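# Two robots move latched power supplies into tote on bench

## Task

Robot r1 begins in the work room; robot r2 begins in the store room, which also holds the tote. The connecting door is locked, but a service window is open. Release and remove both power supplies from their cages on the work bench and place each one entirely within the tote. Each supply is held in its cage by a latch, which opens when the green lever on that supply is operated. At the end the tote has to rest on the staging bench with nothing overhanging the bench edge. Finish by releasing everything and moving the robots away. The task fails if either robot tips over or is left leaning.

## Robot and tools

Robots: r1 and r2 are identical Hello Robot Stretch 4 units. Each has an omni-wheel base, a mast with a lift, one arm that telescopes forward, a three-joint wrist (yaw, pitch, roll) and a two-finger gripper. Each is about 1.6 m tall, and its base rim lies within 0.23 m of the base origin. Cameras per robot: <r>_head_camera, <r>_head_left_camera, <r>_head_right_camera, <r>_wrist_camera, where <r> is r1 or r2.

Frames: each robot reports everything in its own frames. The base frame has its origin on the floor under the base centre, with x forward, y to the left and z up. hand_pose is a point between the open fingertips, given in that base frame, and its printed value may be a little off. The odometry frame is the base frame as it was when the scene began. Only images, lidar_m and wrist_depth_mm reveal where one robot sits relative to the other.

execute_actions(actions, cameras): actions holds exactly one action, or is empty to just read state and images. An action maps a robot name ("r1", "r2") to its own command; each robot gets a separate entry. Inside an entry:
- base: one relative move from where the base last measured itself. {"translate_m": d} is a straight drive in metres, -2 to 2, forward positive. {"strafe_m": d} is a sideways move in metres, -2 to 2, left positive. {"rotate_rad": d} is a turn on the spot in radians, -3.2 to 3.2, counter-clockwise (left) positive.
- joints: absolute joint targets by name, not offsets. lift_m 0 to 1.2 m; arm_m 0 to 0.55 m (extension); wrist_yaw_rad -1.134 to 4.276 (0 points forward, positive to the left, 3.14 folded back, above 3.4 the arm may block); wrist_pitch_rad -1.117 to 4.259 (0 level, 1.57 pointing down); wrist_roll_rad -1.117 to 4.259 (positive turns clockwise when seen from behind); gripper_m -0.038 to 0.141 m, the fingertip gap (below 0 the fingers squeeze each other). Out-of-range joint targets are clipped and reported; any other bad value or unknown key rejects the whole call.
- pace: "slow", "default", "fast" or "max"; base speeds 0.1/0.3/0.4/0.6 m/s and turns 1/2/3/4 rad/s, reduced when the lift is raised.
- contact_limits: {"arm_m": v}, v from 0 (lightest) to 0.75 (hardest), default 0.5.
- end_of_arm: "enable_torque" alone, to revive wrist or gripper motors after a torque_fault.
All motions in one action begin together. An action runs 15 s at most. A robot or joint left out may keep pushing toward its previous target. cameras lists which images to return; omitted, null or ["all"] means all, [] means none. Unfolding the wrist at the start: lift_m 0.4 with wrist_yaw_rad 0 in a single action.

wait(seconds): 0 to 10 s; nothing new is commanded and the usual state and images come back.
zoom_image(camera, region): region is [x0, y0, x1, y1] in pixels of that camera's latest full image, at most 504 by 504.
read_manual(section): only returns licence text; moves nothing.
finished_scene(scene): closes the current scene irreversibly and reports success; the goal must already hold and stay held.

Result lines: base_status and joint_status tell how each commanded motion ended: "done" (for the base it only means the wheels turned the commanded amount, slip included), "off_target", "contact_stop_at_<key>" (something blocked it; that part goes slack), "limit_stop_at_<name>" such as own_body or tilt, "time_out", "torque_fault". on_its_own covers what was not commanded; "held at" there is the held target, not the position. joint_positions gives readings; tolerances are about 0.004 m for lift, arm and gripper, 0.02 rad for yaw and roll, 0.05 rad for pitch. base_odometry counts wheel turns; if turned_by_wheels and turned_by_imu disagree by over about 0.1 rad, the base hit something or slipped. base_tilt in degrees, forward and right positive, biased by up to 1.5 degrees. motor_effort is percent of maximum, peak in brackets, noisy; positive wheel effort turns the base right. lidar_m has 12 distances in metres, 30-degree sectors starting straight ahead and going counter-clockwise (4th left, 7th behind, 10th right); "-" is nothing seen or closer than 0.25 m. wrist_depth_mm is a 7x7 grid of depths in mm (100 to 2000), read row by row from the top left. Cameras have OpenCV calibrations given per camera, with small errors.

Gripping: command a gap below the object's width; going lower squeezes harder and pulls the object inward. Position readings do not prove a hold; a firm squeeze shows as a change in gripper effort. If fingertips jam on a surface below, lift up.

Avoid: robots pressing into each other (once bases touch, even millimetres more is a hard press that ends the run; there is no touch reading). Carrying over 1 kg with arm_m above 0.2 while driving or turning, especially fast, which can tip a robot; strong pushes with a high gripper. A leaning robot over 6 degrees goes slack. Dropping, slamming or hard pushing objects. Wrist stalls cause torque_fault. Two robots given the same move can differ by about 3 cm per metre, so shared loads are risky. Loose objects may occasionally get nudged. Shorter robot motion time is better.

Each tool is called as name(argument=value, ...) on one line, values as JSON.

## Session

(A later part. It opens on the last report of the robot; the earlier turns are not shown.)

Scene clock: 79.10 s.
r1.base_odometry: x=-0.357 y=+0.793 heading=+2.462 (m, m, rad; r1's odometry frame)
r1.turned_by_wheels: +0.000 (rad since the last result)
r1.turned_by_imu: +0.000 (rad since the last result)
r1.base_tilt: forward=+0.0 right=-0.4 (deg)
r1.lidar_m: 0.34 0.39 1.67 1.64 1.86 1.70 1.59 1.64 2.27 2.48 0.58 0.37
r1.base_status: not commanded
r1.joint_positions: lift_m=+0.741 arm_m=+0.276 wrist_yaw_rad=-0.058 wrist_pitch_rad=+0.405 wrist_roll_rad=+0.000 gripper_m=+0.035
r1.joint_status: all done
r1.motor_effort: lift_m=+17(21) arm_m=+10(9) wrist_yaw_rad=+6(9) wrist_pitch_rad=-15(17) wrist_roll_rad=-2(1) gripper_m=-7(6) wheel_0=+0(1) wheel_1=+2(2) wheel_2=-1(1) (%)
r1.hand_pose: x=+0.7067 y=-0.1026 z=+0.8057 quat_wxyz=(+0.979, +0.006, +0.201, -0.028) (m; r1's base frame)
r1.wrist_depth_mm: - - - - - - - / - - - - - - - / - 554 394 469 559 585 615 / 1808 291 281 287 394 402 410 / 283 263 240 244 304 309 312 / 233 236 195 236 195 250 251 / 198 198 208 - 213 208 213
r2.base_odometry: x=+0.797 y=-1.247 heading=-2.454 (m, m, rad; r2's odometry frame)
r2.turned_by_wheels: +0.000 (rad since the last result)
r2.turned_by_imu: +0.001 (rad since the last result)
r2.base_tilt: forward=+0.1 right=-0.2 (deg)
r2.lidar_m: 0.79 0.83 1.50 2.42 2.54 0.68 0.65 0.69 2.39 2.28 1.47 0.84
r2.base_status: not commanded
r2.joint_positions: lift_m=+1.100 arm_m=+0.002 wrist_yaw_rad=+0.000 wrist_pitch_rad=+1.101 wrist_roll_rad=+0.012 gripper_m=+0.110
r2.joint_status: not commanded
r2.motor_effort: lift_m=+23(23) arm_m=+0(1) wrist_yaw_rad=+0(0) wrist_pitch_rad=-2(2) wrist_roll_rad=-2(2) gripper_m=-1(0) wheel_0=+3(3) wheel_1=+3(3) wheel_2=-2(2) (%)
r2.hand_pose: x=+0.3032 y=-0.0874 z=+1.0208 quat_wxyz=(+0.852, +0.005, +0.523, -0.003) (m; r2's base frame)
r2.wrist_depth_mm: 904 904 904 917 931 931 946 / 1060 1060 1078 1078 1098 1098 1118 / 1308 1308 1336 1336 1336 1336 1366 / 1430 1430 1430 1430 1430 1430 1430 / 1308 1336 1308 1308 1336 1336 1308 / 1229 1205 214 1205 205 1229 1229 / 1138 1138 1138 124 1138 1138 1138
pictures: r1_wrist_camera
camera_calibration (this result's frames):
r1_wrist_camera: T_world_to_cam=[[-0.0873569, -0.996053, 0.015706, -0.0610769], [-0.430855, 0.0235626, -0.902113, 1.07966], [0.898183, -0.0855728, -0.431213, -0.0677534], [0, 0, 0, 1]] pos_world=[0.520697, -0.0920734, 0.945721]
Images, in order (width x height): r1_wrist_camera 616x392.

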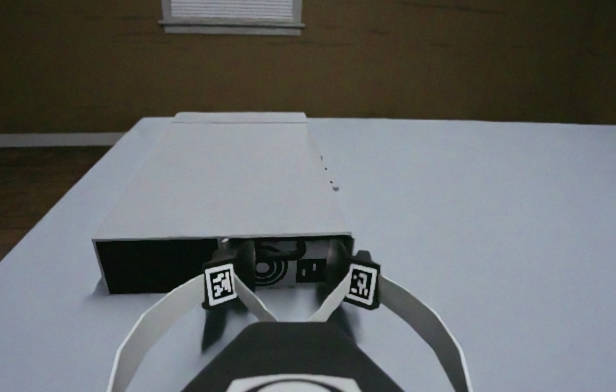

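execute_actions(actions=[{"r1":{"joints":{"gripper_m":0.022,"arm_m":0.283,"lift_m":0.739},"pace":"slow"}}], cameras=["r1_wrist_camera"])

zoom_image(camera="r1_wrist_camera", region=[180, 170, 420, 330])

Scene clock: 80.20 s.
r1.base_odometry: x=-0.357 y=+0.793 heading=+2.462 (m, m, rad; r1's odometry frame)
r1.turned_by_wheels: +0.000 (rad since the last result)
r1.turned_by_imu: +0.000 (rad since the last result)
r1.base_tilt: forward=-0.1 right=-0.4 (deg)
r1.lidar_m: 0.39 0.44 1.67 1.63 1.85 1.65 1.59 1.64 2.24 2.47 0.56 0.39
r1.base_status: not commanded
r1.joint_positions: lift_m=+0.739 arm_m=+0.281 wrist_yaw_rad=-0.058 wrist_pitch_rad=+0.406 wrist_roll_rad=+0.000 gripper_m=+0.022
r1.joint_status: all done
r1.motor_effort: lift_m=+16(16) arm_m=+13(14) wrist_yaw_rad=+7(11) wrist_pitch_rad=-19(19) wrist_roll_rad=+2(2) gripper_m=-11(10) wheel_0=+0(0) wheel_1=+2(2) wheel_2=-3(3) (%)
r1.hand_pose: x=+0.7111 y=-0.1026 z=+0.8036 quat_wxyz=(+0.979, +0.006, +0.202, -0.028) (m; r1's base frame)
r1.wrist_depth_mm: - - - - - - - / - - - - - - - / - 559 382 430 549 574 597 / 1808 287 277 283 389 399 407 / 281 259 235 238 300 306 310 / 230 225 190 234 190 247 248 / 198 198 206 - 213 206 210
r2.base_odometry: x=+0.797 y=-1.247 heading=-2.454 (m, m, rad; r2's odometry frame)
r2.turned_by_wheels: +0.000 (rad since the last result)
r2.turned_by_imu: +0.000 (rad since the last result)
r2.base_tilt: forward=+0.2 right=-0.2 (deg)
r2.lidar_m: 0.79 0.83 1.48 2.44 2.53 0.69 0.65 0.69 2.39 2.28 1.47 0.81
r2.base_status: not commanded
r2.joint_positions: lift_m=+1.100 arm_m=+0.002 wrist_yaw_rad=+0.000 wrist_pitch_rad=+1.101 wrist_roll_rad=+0.012 gripper_m=+0.110
r2.joint_status: not commanded
r2.motor_effort: lift_m=+23(23) arm_m=-1(1) wrist_yaw_rad=+0(0) wrist_pitch_rad=-2(2) wrist_roll_rad=-1(3) gripper_m=+0(1) wheel_0=+3(3) wheel_1=+3(3) wheel_2=-2(2) (%)
r2.hand_pose: x=+0.3032 y=-0.0874 z=+1.0208 quat_wxyz=(+0.852, +0.005, +0.523, -0.003) (m; r2's base frame)
r2.wrist_depth_mm: 891 904 904 904 931 946 946 / 1060 1060 1060 1078 1098 1118 1138 / 1308 1281 1281 1308 1366 1366 1430 / 1430 1430 1430 1430 1430 1464 1464 / 1308 1308 1308 1336 1336 1336 1336 / 1229 1205 214 1205 205 1205 1229 / 1138 1118 1138 124 1138 1138 1160
pictures: r1_wrist_camera
camera_calibration (this result's frames):
r1_wrist_camera: T_world_to_cam=[[-0.0872106, -0.996063, 0.0158718, -0.0608773], [-0.431421, 0.0234027, -0.901847, 1.07984], [0.897925, -0.085498, -0.431764, -0.0719449], [0, 0, 0, 1]] pos_world=[0.525158, -0.09206, 0.943755]
Images, in order (width x height): r1_wrist_camera 616x392.

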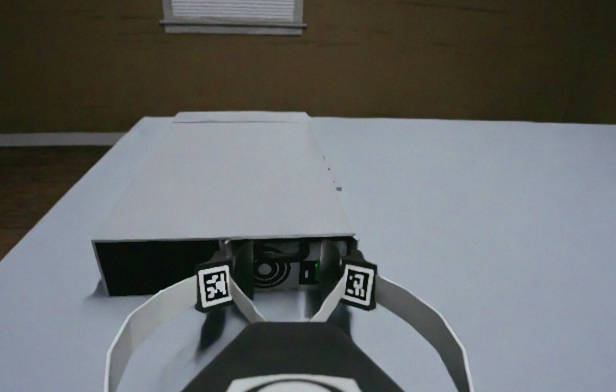

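Region (180, 170, 420, 330) of r1_wrist_camera's 616x392 image, scaled by 2.100.

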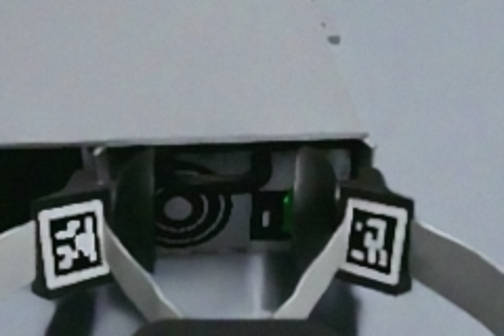

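execute_actions(actions=[{"r1":{"base":{"strafe_m":0.003},"joints":{"gripper_m":0.0,"arm_m":0.288,"lift_m":0.737},"pace":"slow"}}], cameras=["r1_wrist_camera"])

zoom_image(camera="r1_wrist_camera", region=[180, 170, 420, 330])

Scene clock: 82.50 s.
r1.base_odometry: x=-0.358 y=+0.790 heading=+2.462 (m, m, rad; r1's odometry frame)
r1.turned_by_wheels: +0.000 (rad since the last result)
r1.turned_by_imu: +0.000 (rad since the last result)
r1.base_tilt: forward=-0.1 right=-0.3 (deg)
r1.lidar_m: 0.37 2.69 1.66 1.61 1.84 1.66 1.59 1.67 2.23 2.48 0.57 0.39
r1.base_status: done
r1.joint_positions: lift_m=+0.737 arm_m=+0.286 wrist_yaw_rad=-0.060 wrist_pitch_rad=+0.407 wrist_roll_rad=-0.001 gripper_m=+0.001
r1.joint_status: all done
r1.motor_effort: lift_m=+17(18) arm_m=+11(15) wrist_yaw_rad=+13(21) wrist_pitch_rad=-21(20) wrist_roll_rad=+2(3) gripper_m=-22(21) wheel_0=+0(4) wheel_1=+3(6) wheel_2=-6(7) (%)
r1.hand_pose: x=+0.7161 y=-0.1031 z=+0.8014 quat_wxyz=(+0.979, +0.006, +0.202, -0.029) (m; r1's base frame)
r1.wrist_depth_mm: - - - - - - - / - - - - - - - / - 496 375 421 544 569 585 / 1808 283 273 278 384 397 402 / 276 237 230 235 298 300 304 / 227 216 202 237 187 245 245 / 194 195 203 - 210 204 209
r2.base_odometry: x=+0.797 y=-1.247 heading=-2.454 (m, m, rad; r2's odometry frame)
r2.turned_by_wheels: +0.000 (rad since the last result)
r2.turned_by_imu: +0.001 (rad since the last result)
r2.base_tilt: forward=+0.1 right=-0.2 (deg)
r2.lidar_m: 0.79 0.82 1.48 2.44 2.53 0.70 0.67 0.70 2.38 2.29 1.49 0.83
r2.base_status: not commanded
r2.joint_positions: lift_m=+1.100 arm_m=+0.002 wrist_yaw_rad=+0.000 wrist_pitch_rad=+1.101 wrist_roll_rad=+0.012 gripper_m=+0.110
r2.joint_status: not commanded
r2.motor_effort: lift_m=+23(23) arm_m=-1(0) wrist_yaw_rad=+0(0) wrist_pitch_rad=-2(3) wrist_roll_rad=-3(1) gripper_m=+0(1) wheel_0=+3(3) wheel_1=+3(3) wheel_2=-2(2) (%)
r2.hand_pose: x=+0.3032 y=-0.0874 z=+1.0208 quat_wxyz=(+0.852, +0.005, +0.523, -0.003) (m; r2's base frame)
r2.wrist_depth_mm: 904 917 917 917 917 931 946 / 1042 1060 1060 1078 1098 1118 1118 / 1281 1281 1336 1336 1366 1366 1366 / 1430 1430 1397 1430 1430 1430 1430 / 1308 1308 1308 1308 1308 1308 1336 / 1229 1205 213 1205 205 1229 1229 / 1118 1118 1138 124 1138 1138 1160
pictures: r1_wrist_camera
camera_calibration (this result's frames):
r1_wrist_camera: T_world_to_cam=[[-0.0891334, -0.995883, 0.0165044, -0.0600851], [-0.431925, 0.0237163, -0.901598, 1.08022], [0.897495, -0.0874911, -0.43226, -0.0769181], [0, 0, 0, 1]] pos_world=[0.53025, -0.0921861, 0.941664]
Images, in order (width x height): r1_wrist_camera 616x392.

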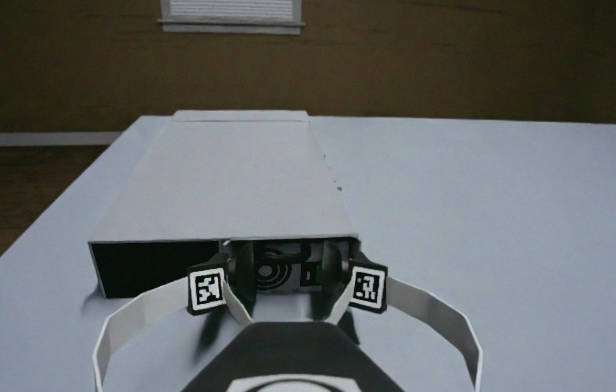

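Region (180, 170, 420, 330) of r1_wrist_camera's 616x392 image, scaled by 2.100.

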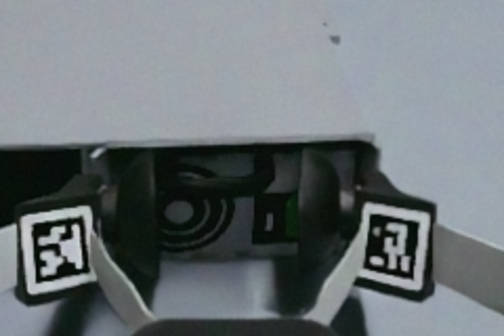

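execute_actions(actions=[{"r1":{"joints":{"gripper_m":-0.02,"arm_m":0.293,"lift_m":0.735},"pace":"slow"}}], cameras=[])

execute_actions(actions=[{"r1":{"joints":{"gripper_m":-0.038,"arm_m":0.298,"lift_m":0.733},"pace":"slow"}}], cameras=["r1_wrist_camera"])

zoom_image(camera="r1_wrist_camera", region=[180, 170, 420, 330])

Scene clock: 83.60 s.
r1.base_odometry: x=-0.358 y=+0.790 heading=+2.462 (m, m, rad; r1's odometry frame)
r1.turned_by_wheels: +0.000 (rad since the last result)
r1.turned_by_imu: +0.000 (rad since the last result)
r1.base_tilt: forward=-0.1 right=-0.4 (deg)
r1.lidar_m: 0.37 2.65 1.69 1.64 1.82 1.67 1.58 1.65 2.25 2.48 0.56 0.38
r1.base_status: not commanded
r1.joint_positions: lift_m=+0.735 arm_m=+0.291 wrist_yaw_rad=-0.061 wrist_pitch_rad=+0.407 wrist_roll_rad=-0.001 gripper_m=-0.019
r1.joint_status: all done
r1.on_its_own: wrist_yaw_rad is at rest, and its effort (+16) is outside its rest range (-13 to +13)
r1.motor_effort: lift_m=+16(16) arm_m=+13(15) wrist_yaw_rad=+16(22) wrist_pitch_rad=-21(22) wrist_roll_rad=+4(2) gripper_m=-23(23) wheel_0=+1(1) wheel_1=+3(3) wheel_2=-6(6) (%)
r1.hand_pose: x=+0.7207 y=-0.1035 z=+0.7993 quat_wxyz=(+0.979, +0.005, +0.202, -0.030) (m; r1's base frame)
r1.wrist_depth_mm: - - - - - - - / - - - - - - - / - 492 375 418 530 559 580 / 1756 277 267 274 379 387 399 / 273 238 219 231 291 297 300 / 224 169 198 229 185 240 243 / 192 193 201 - 207 202 206
r2.base_odometry: x=+0.797 y=-1.247 heading=-2.454 (m, m, rad; r2's odometry frame)
r2.turned_by_wheels: +0.000 (rad since the last result)
r2.turned_by_imu: +0.000 (rad since the last result)
r2.base_tilt: forward=+0.2 right=-0.2 (deg)
r2.lidar_m: 0.79 0.84 1.47 2.43 2.53 0.68 0.64 0.71 2.37 2.28 1.47 0.83
r2.base_status: not commanded
r2.joint_positions: lift_m=+1.100 arm_m=+0.002 wrist_yaw_rad=+0.000 wrist_pitch_rad=+1.101 wrist_roll_rad=+0.012 gripper_m=+0.110
r2.joint_status: not commanded
r2.motor_effort: lift_m=+23(23) arm_m=+0(1) wrist_yaw_rad=+0(0) wrist_pitch_rad=-2(3) wrist_roll_rad=+1(1) gripper_m=-1(1) wheel_0=+3(3) wheel_1=+3(3) wheel_2=-2(2) (%)
r2.hand_pose: x=+0.3032 y=-0.0874 z=+1.0208 quat_wxyz=(+0.852, +0.005, +0.523, -0.003) (m; r2's base frame)
r2.wrist_depth_mm: 904 917 904 917 931 946 960 / 1042 1060 1060 1078 1098 1098 1118 / 1281 1308 1308 1308 1366 1366 1397 / 1430 1430 1430 1430 1397 1430 1397 / 1336 1308 1308 1308 1281 1308 1336 / 1229 1205 214 1205 206 1255 1229 / 1138 1138 1160 123 1138 1138 1138
pictures: none
No camera images: the call's "cameras" was empty. Leave "cameras" out to get every camera's image.

Scene clock: 84.57 s.
r1.base_odometry: x=-0.358 y=+0.790 heading=+2.461 (m, m, rad; r1's odometry frame)
r1.turned_by_wheels: +0.000 (rad since the last result)
r1.turned_by_imu: +0.000 (rad since the last result)
r1.base_tilt: forward=-0.1 right=-0.3 (deg)
r1.lidar_m: 0.37 2.64 1.66 1.60 1.83 1.70 1.59 1.65 2.21 2.49 0.57 0.41
r1.base_status: not commanded
r1.joint_positions: lift_m=+0.733 arm_m=+0.295 wrist_yaw_rad=-0.064 wrist_pitch_rad=+0.408 wrist_roll_rad=-0.002 gripper_m=-0.037
r1.joint_status: all done
r1.on_its_own: wrist_yaw_rad is at rest, and its effort (+24) is outside its rest range (-13 to +13)
r1.motor_effort: lift_m=+15(16) arm_m=+14(20) wrist_yaw_rad=+24(29) wrist_pitch_rad=-23(23) wrist_roll_rad=+4(4) gripper_m=-25(25) wheel_0=+1(1) wheel_1=+3(3) wheel_2=-9(9) (%)
r1.hand_pose: x=+0.7250 y=-0.1041 z=+0.7972 quat_wxyz=(+0.979, +0.006, +0.202, -0.031) (m; r1's base frame)
r1.wrist_depth_mm: - - - - - - - / - - - - - - - / - 488 366 410 535 554 580 / 1042 259 263 270 377 384 394 / 267 224 216 228 291 294 298 / 221 171 191 227 181 231 240 / 188 191 199 - 206 200 204
r2.base_odometry: x=+0.797 y=-1.247 heading=-2.454 (m, m, rad; r2's odometry frame)
r2.turned_by_wheels: +0.000 (rad since the last result)
r2.turned_by_imu: +0.000 (rad since the last result)
r2.base_tilt: forward=+0.1 right=-0.2 (deg)
r2.lidar_m: 0.80 0.85 1.47 2.44 2.54 0.71 0.65 0.71 2.36 2.27 1.47 0.84
r2.base_status: not commanded
r2.joint_positions: lift_m=+1.100 arm_m=+0.002 wrist_yaw_rad=+0.000 wrist_pitch_rad=+1.101 wrist_roll_rad=+0.012 gripper_m=+0.110
r2.joint_status: not commanded
r2.motor_effort: lift_m=+23(23) arm_m=+0(1) wrist_yaw_rad=+0(0) wrist_pitch_rad=-2(2) wrist_roll_rad=-2(2) gripper_m=+0(1) wheel_0=+3(3) wheel_1=+3(3) wheel_2=-2(2) (%)
r2.hand_pose: x=+0.3032 y=-0.0874 z=+1.0208 quat_wxyz=(+0.852, +0.005, +0.523, -0.003) (m; r2's base frame)
r2.wrist_depth_mm: 891 904 904 917 917 931 960 / 1060 1060 1078 1078 1078 1098 1138 / 1255 1281 1308 1336 1336 1366 1397 / 1430 1430 1430 1397 1430 1430 1430 / 1308 1308 1308 1308 1308 1336 1308 / 1205 1205 214 1205 205 1229 1229 / 1138 1138 1138 124 1160 1118 1160
pictures: r1_wrist_camera
camera_calibration (this result's frames):
r1_wrist_camera: T_world_to_cam=[[-0.0925231, -0.995561, 0.017245, -0.0582731], [-0.433099, 0.0246432, -0.901009, 1.08073], [0.896585, -0.0908329, -0.433457, -0.0855687], [0, 0, 0, 1]] pos_world=[0.539391, -0.0924195, 0.937662]
Images, in order (width x height): r1_wrist_camera 616x392.

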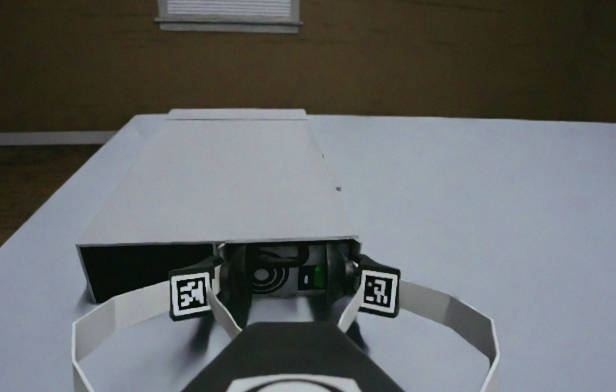

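Region (180, 170, 420, 330) of r1_wrist_camera's 616x392 image, scaled by 2.100.

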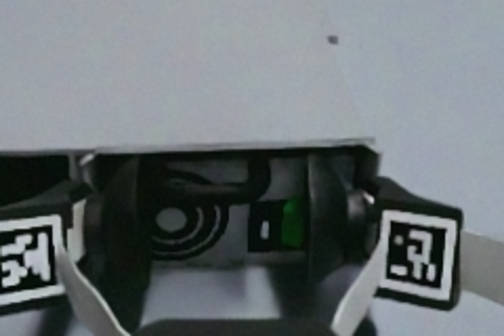

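Deep grip on both. Pull.

execute_actions(actions=[{"r1":{"joints":{"arm_m":0.288,"lift_m":0.733},"pace":"slow"}}], cameras=[])

execute_actions(actions=[{"r1":{"joints":{"arm_m":0.285},"pace":"slow"}}], cameras=["r1_wrist_camera"])

zoom_image(camera="r1_wrist_camera", region=[180, 170, 420, 330])

Scene clock: 85.63 s.
r1.base_odometry: x=-0.359 y=+0.790 heading=+2.462 (m, m, rad; r1's odometry frame)
r1.turned_by_wheels: +0.001 (rad since the last result)
r1.turned_by_imu: +0.001 (rad since the last result)
r1.base_tilt: forward=+0.0 right=-0.4 (deg)
r1.lidar_m: 0.37 2.65 1.65 1.63 1.84 1.69 1.57 1.64 2.27 2.47 0.57 0.37
r1.base_status: not commanded
r1.joint_positions: lift_m=+0.733 arm_m=+0.289 wrist_yaw_rad=-0.055 wrist_pitch_rad=+0.406 wrist_roll_rad=+0.000 gripper_m=-0.037
r1.joint_status: all done
r1.motor_effort: lift_m=+18(19) arm_m=-8(15) wrist_yaw_rad=-1(22) wrist_pitch_rad=-17(23) wrist_roll_rad=-1(5) gripper_m=-26(29) wheel_0=+1(1) wheel_1=+3(2) wheel_2=-1(9) (%)
r1.hand_pose: x=+0.7201 y=-0.1019 z=+0.7976 quat_wxyz=(+0.979, +0.005, +0.201, -0.027) (m; r1's base frame)
r1.wrist_depth_mm: - - - - - - - / - - - - - - - / - 496 364 404 530 549 569 / 1808 272 263 270 373 384 392 / 271 251 224 228 289 293 296 / 222 163 195 225 184 237 239 / 190 190 199 - 204 199 203
r2.base_odometry: x=+0.797 y=-1.247 heading=-2.454 (m, m, rad; r2's odometry frame)
r2.turned_by_wheels: +0.000 (rad since the last result)
r2.turned_by_imu: +0.000 (rad since the last result)
r2.base_tilt: forward=+0.1 right=-0.2 (deg)
r2.lidar_m: 0.79 0.84 1.48 2.44 2.54 0.69 0.66 0.70 2.40 2.27 1.44 0.84
r2.base_status: not commanded
r2.joint_positions: lift_m=+1.100 arm_m=+0.002 wrist_yaw_rad=+0.000 wrist_pitch_rad=+1.101 wrist_roll_rad=+0.012 gripper_m=+0.110
r2.joint_status: not commanded
r2.motor_effort: lift_m=+23(23) arm_m=+0(1) wrist_yaw_rad=+0(0) wrist_pitch_rad=-2(2) wrist_roll_rad=-3(3) gripper_m=-1(0) wheel_0=+3(3) wheel_1=+3(3) wheel_2=-2(2) (%)
r2.hand_pose: x=+0.3032 y=-0.0874 z=+1.0208 quat_wxyz=(+0.852, +0.005, +0.523, -0.003) (m; r2's base frame)
r2.wrist_depth_mm: 904 904 917 917 931 931 946 / 1060 1078 1060 1098 1098 1118 1118 / 1281 1308 1308 1336 1336 1366 1397 / 1464 1430 1430 1430 1430 1430 1430 / 1336 1308 1336 1336 1308 1308 1308 / 1229 1205 214 1205 205 1229 1229 / 1138 1118 1118 123 1138 1138 1160
pictures: none
No camera images: the call's "cameras" was empty. Leave "cameras" out to get every camera's image.

Scene clock: 86.27 s.
r1.base_odometry: x=-0.359 y=+0.790 heading=+2.462 (m, m, rad; r1's odometry frame)
r1.turned_by_wheels: +0.000 (rad since the last result)
r1.turned_by_imu: +0.000 (rad since the last result)
r1.base_tilt: forward=+0.0 right=-0.4 (deg)
r1.lidar_m: 0.38 2.65 1.66 1.61 1.86 1.67 1.59 1.66 2.30 2.47 0.57 0.41
r1.base_status: not commanded
r1.joint_positions: lift_m=+0.733 arm_m=+0.287 wrist_yaw_rad=-0.051 wrist_pitch_rad=+0.404 wrist_roll_rad=+0.000 gripper_m=-0.037
r1.joint_status: all done
r1.motor_effort: lift_m=+18(18) arm_m=-12(14) wrist_yaw_rad=-11(12) wrist_pitch_rad=-12(17) wrist_roll_rad=+1(0) gripper_m=-30(32) wheel_0=+0(1) wheel_1=+2(3) wheel_2=+2(2) (%)
r1.hand_pose: x=+0.7184 y=-0.1009 z=+0.7979 quat_wxyz=(+0.979, +0.005, +0.201, -0.025) (m; r1's base frame)
r1.wrist_depth_mm: - - - - - - - / - - - - - - - / - 535 368 407 530 559 580 / 1863 274 264 270 377 387 392 / 271 251 225 229 279 293 297 / 221 162 180 226 183 237 238 / 190 190 198 - 204 199 202
r2.base_odometry: x=+0.797 y=-1.247 heading=-2.454 (m, m, rad; r2's odometry frame)
r2.turned_by_wheels: +0.000 (rad since the last result)
r2.turned_by_imu: +0.000 (rad since the last result)
r2.base_tilt: forward=+0.1 right=-0.3 (deg)
r2.lidar_m: 0.80 0.85 1.47 2.42 2.54 0.68 0.66 0.68 2.40 2.27 1.48 0.82
r2.base_status: not commanded
r2.joint_positions: lift_m=+1.100 arm_m=+0.002 wrist_yaw_rad=+0.000 wrist_pitch_rad=+1.101 wrist_roll_rad=+0.012 gripper_m=+0.110
r2.joint_status: not commanded
r2.motor_effort: lift_m=+23(23) arm_m=-1(0) wrist_yaw_rad=+0(0) wrist_pitch_rad=-2(2) wrist_roll_rad=-3(0) gripper_m=-2(1) wheel_0=+3(3) wheel_1=+3(3) wheel_2=-2(2) (%)
r2.hand_pose: x=+0.3032 y=-0.0874 z=+1.0208 quat_wxyz=(+0.852, +0.005, +0.523, -0.003) (m; r2's base frame)
r2.wrist_depth_mm: 891 904 917 904 931 931 946 / 1042 1060 1078 1078 1098 1138 1118 / 1281 1281 1281 1308 1336 1366 1366 / 1397 1430 1397 1430 1430 1430 1430 / 1308 1336 1308 1308 1336 1308 1308 / 1205 1205 213 1229 205 1205 1229 / 1160 1118 1138 123 1138 1138 1160
pictures: r1_wrist_camera
camera_calibration (this result's frames):
r1_wrist_camera: T_world_to_cam=[[-0.0810562, -0.996589, 0.0155044, -0.0627022], [-0.429717, 0.0209064, -0.902722, 1.07705], [0.899318, -0.0798337, -0.429946, -0.0826923], [0, 0, 0, 1]] pos_world=[0.532111, -0.0916072, 0.937695]
Images, in order (width x height): r1_wrist_camera 616x392.

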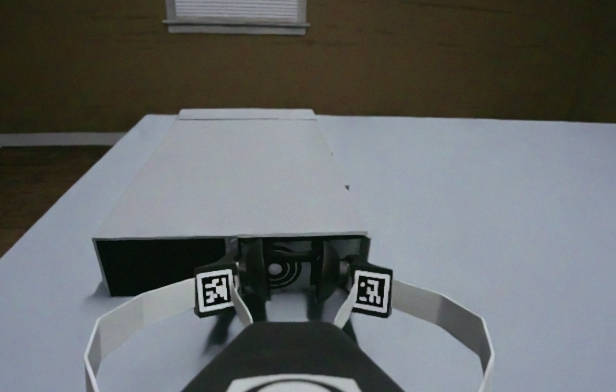

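Region (180, 170, 420, 330) of r1_wrist_camera's 616x392 image, scaled by 2.100.

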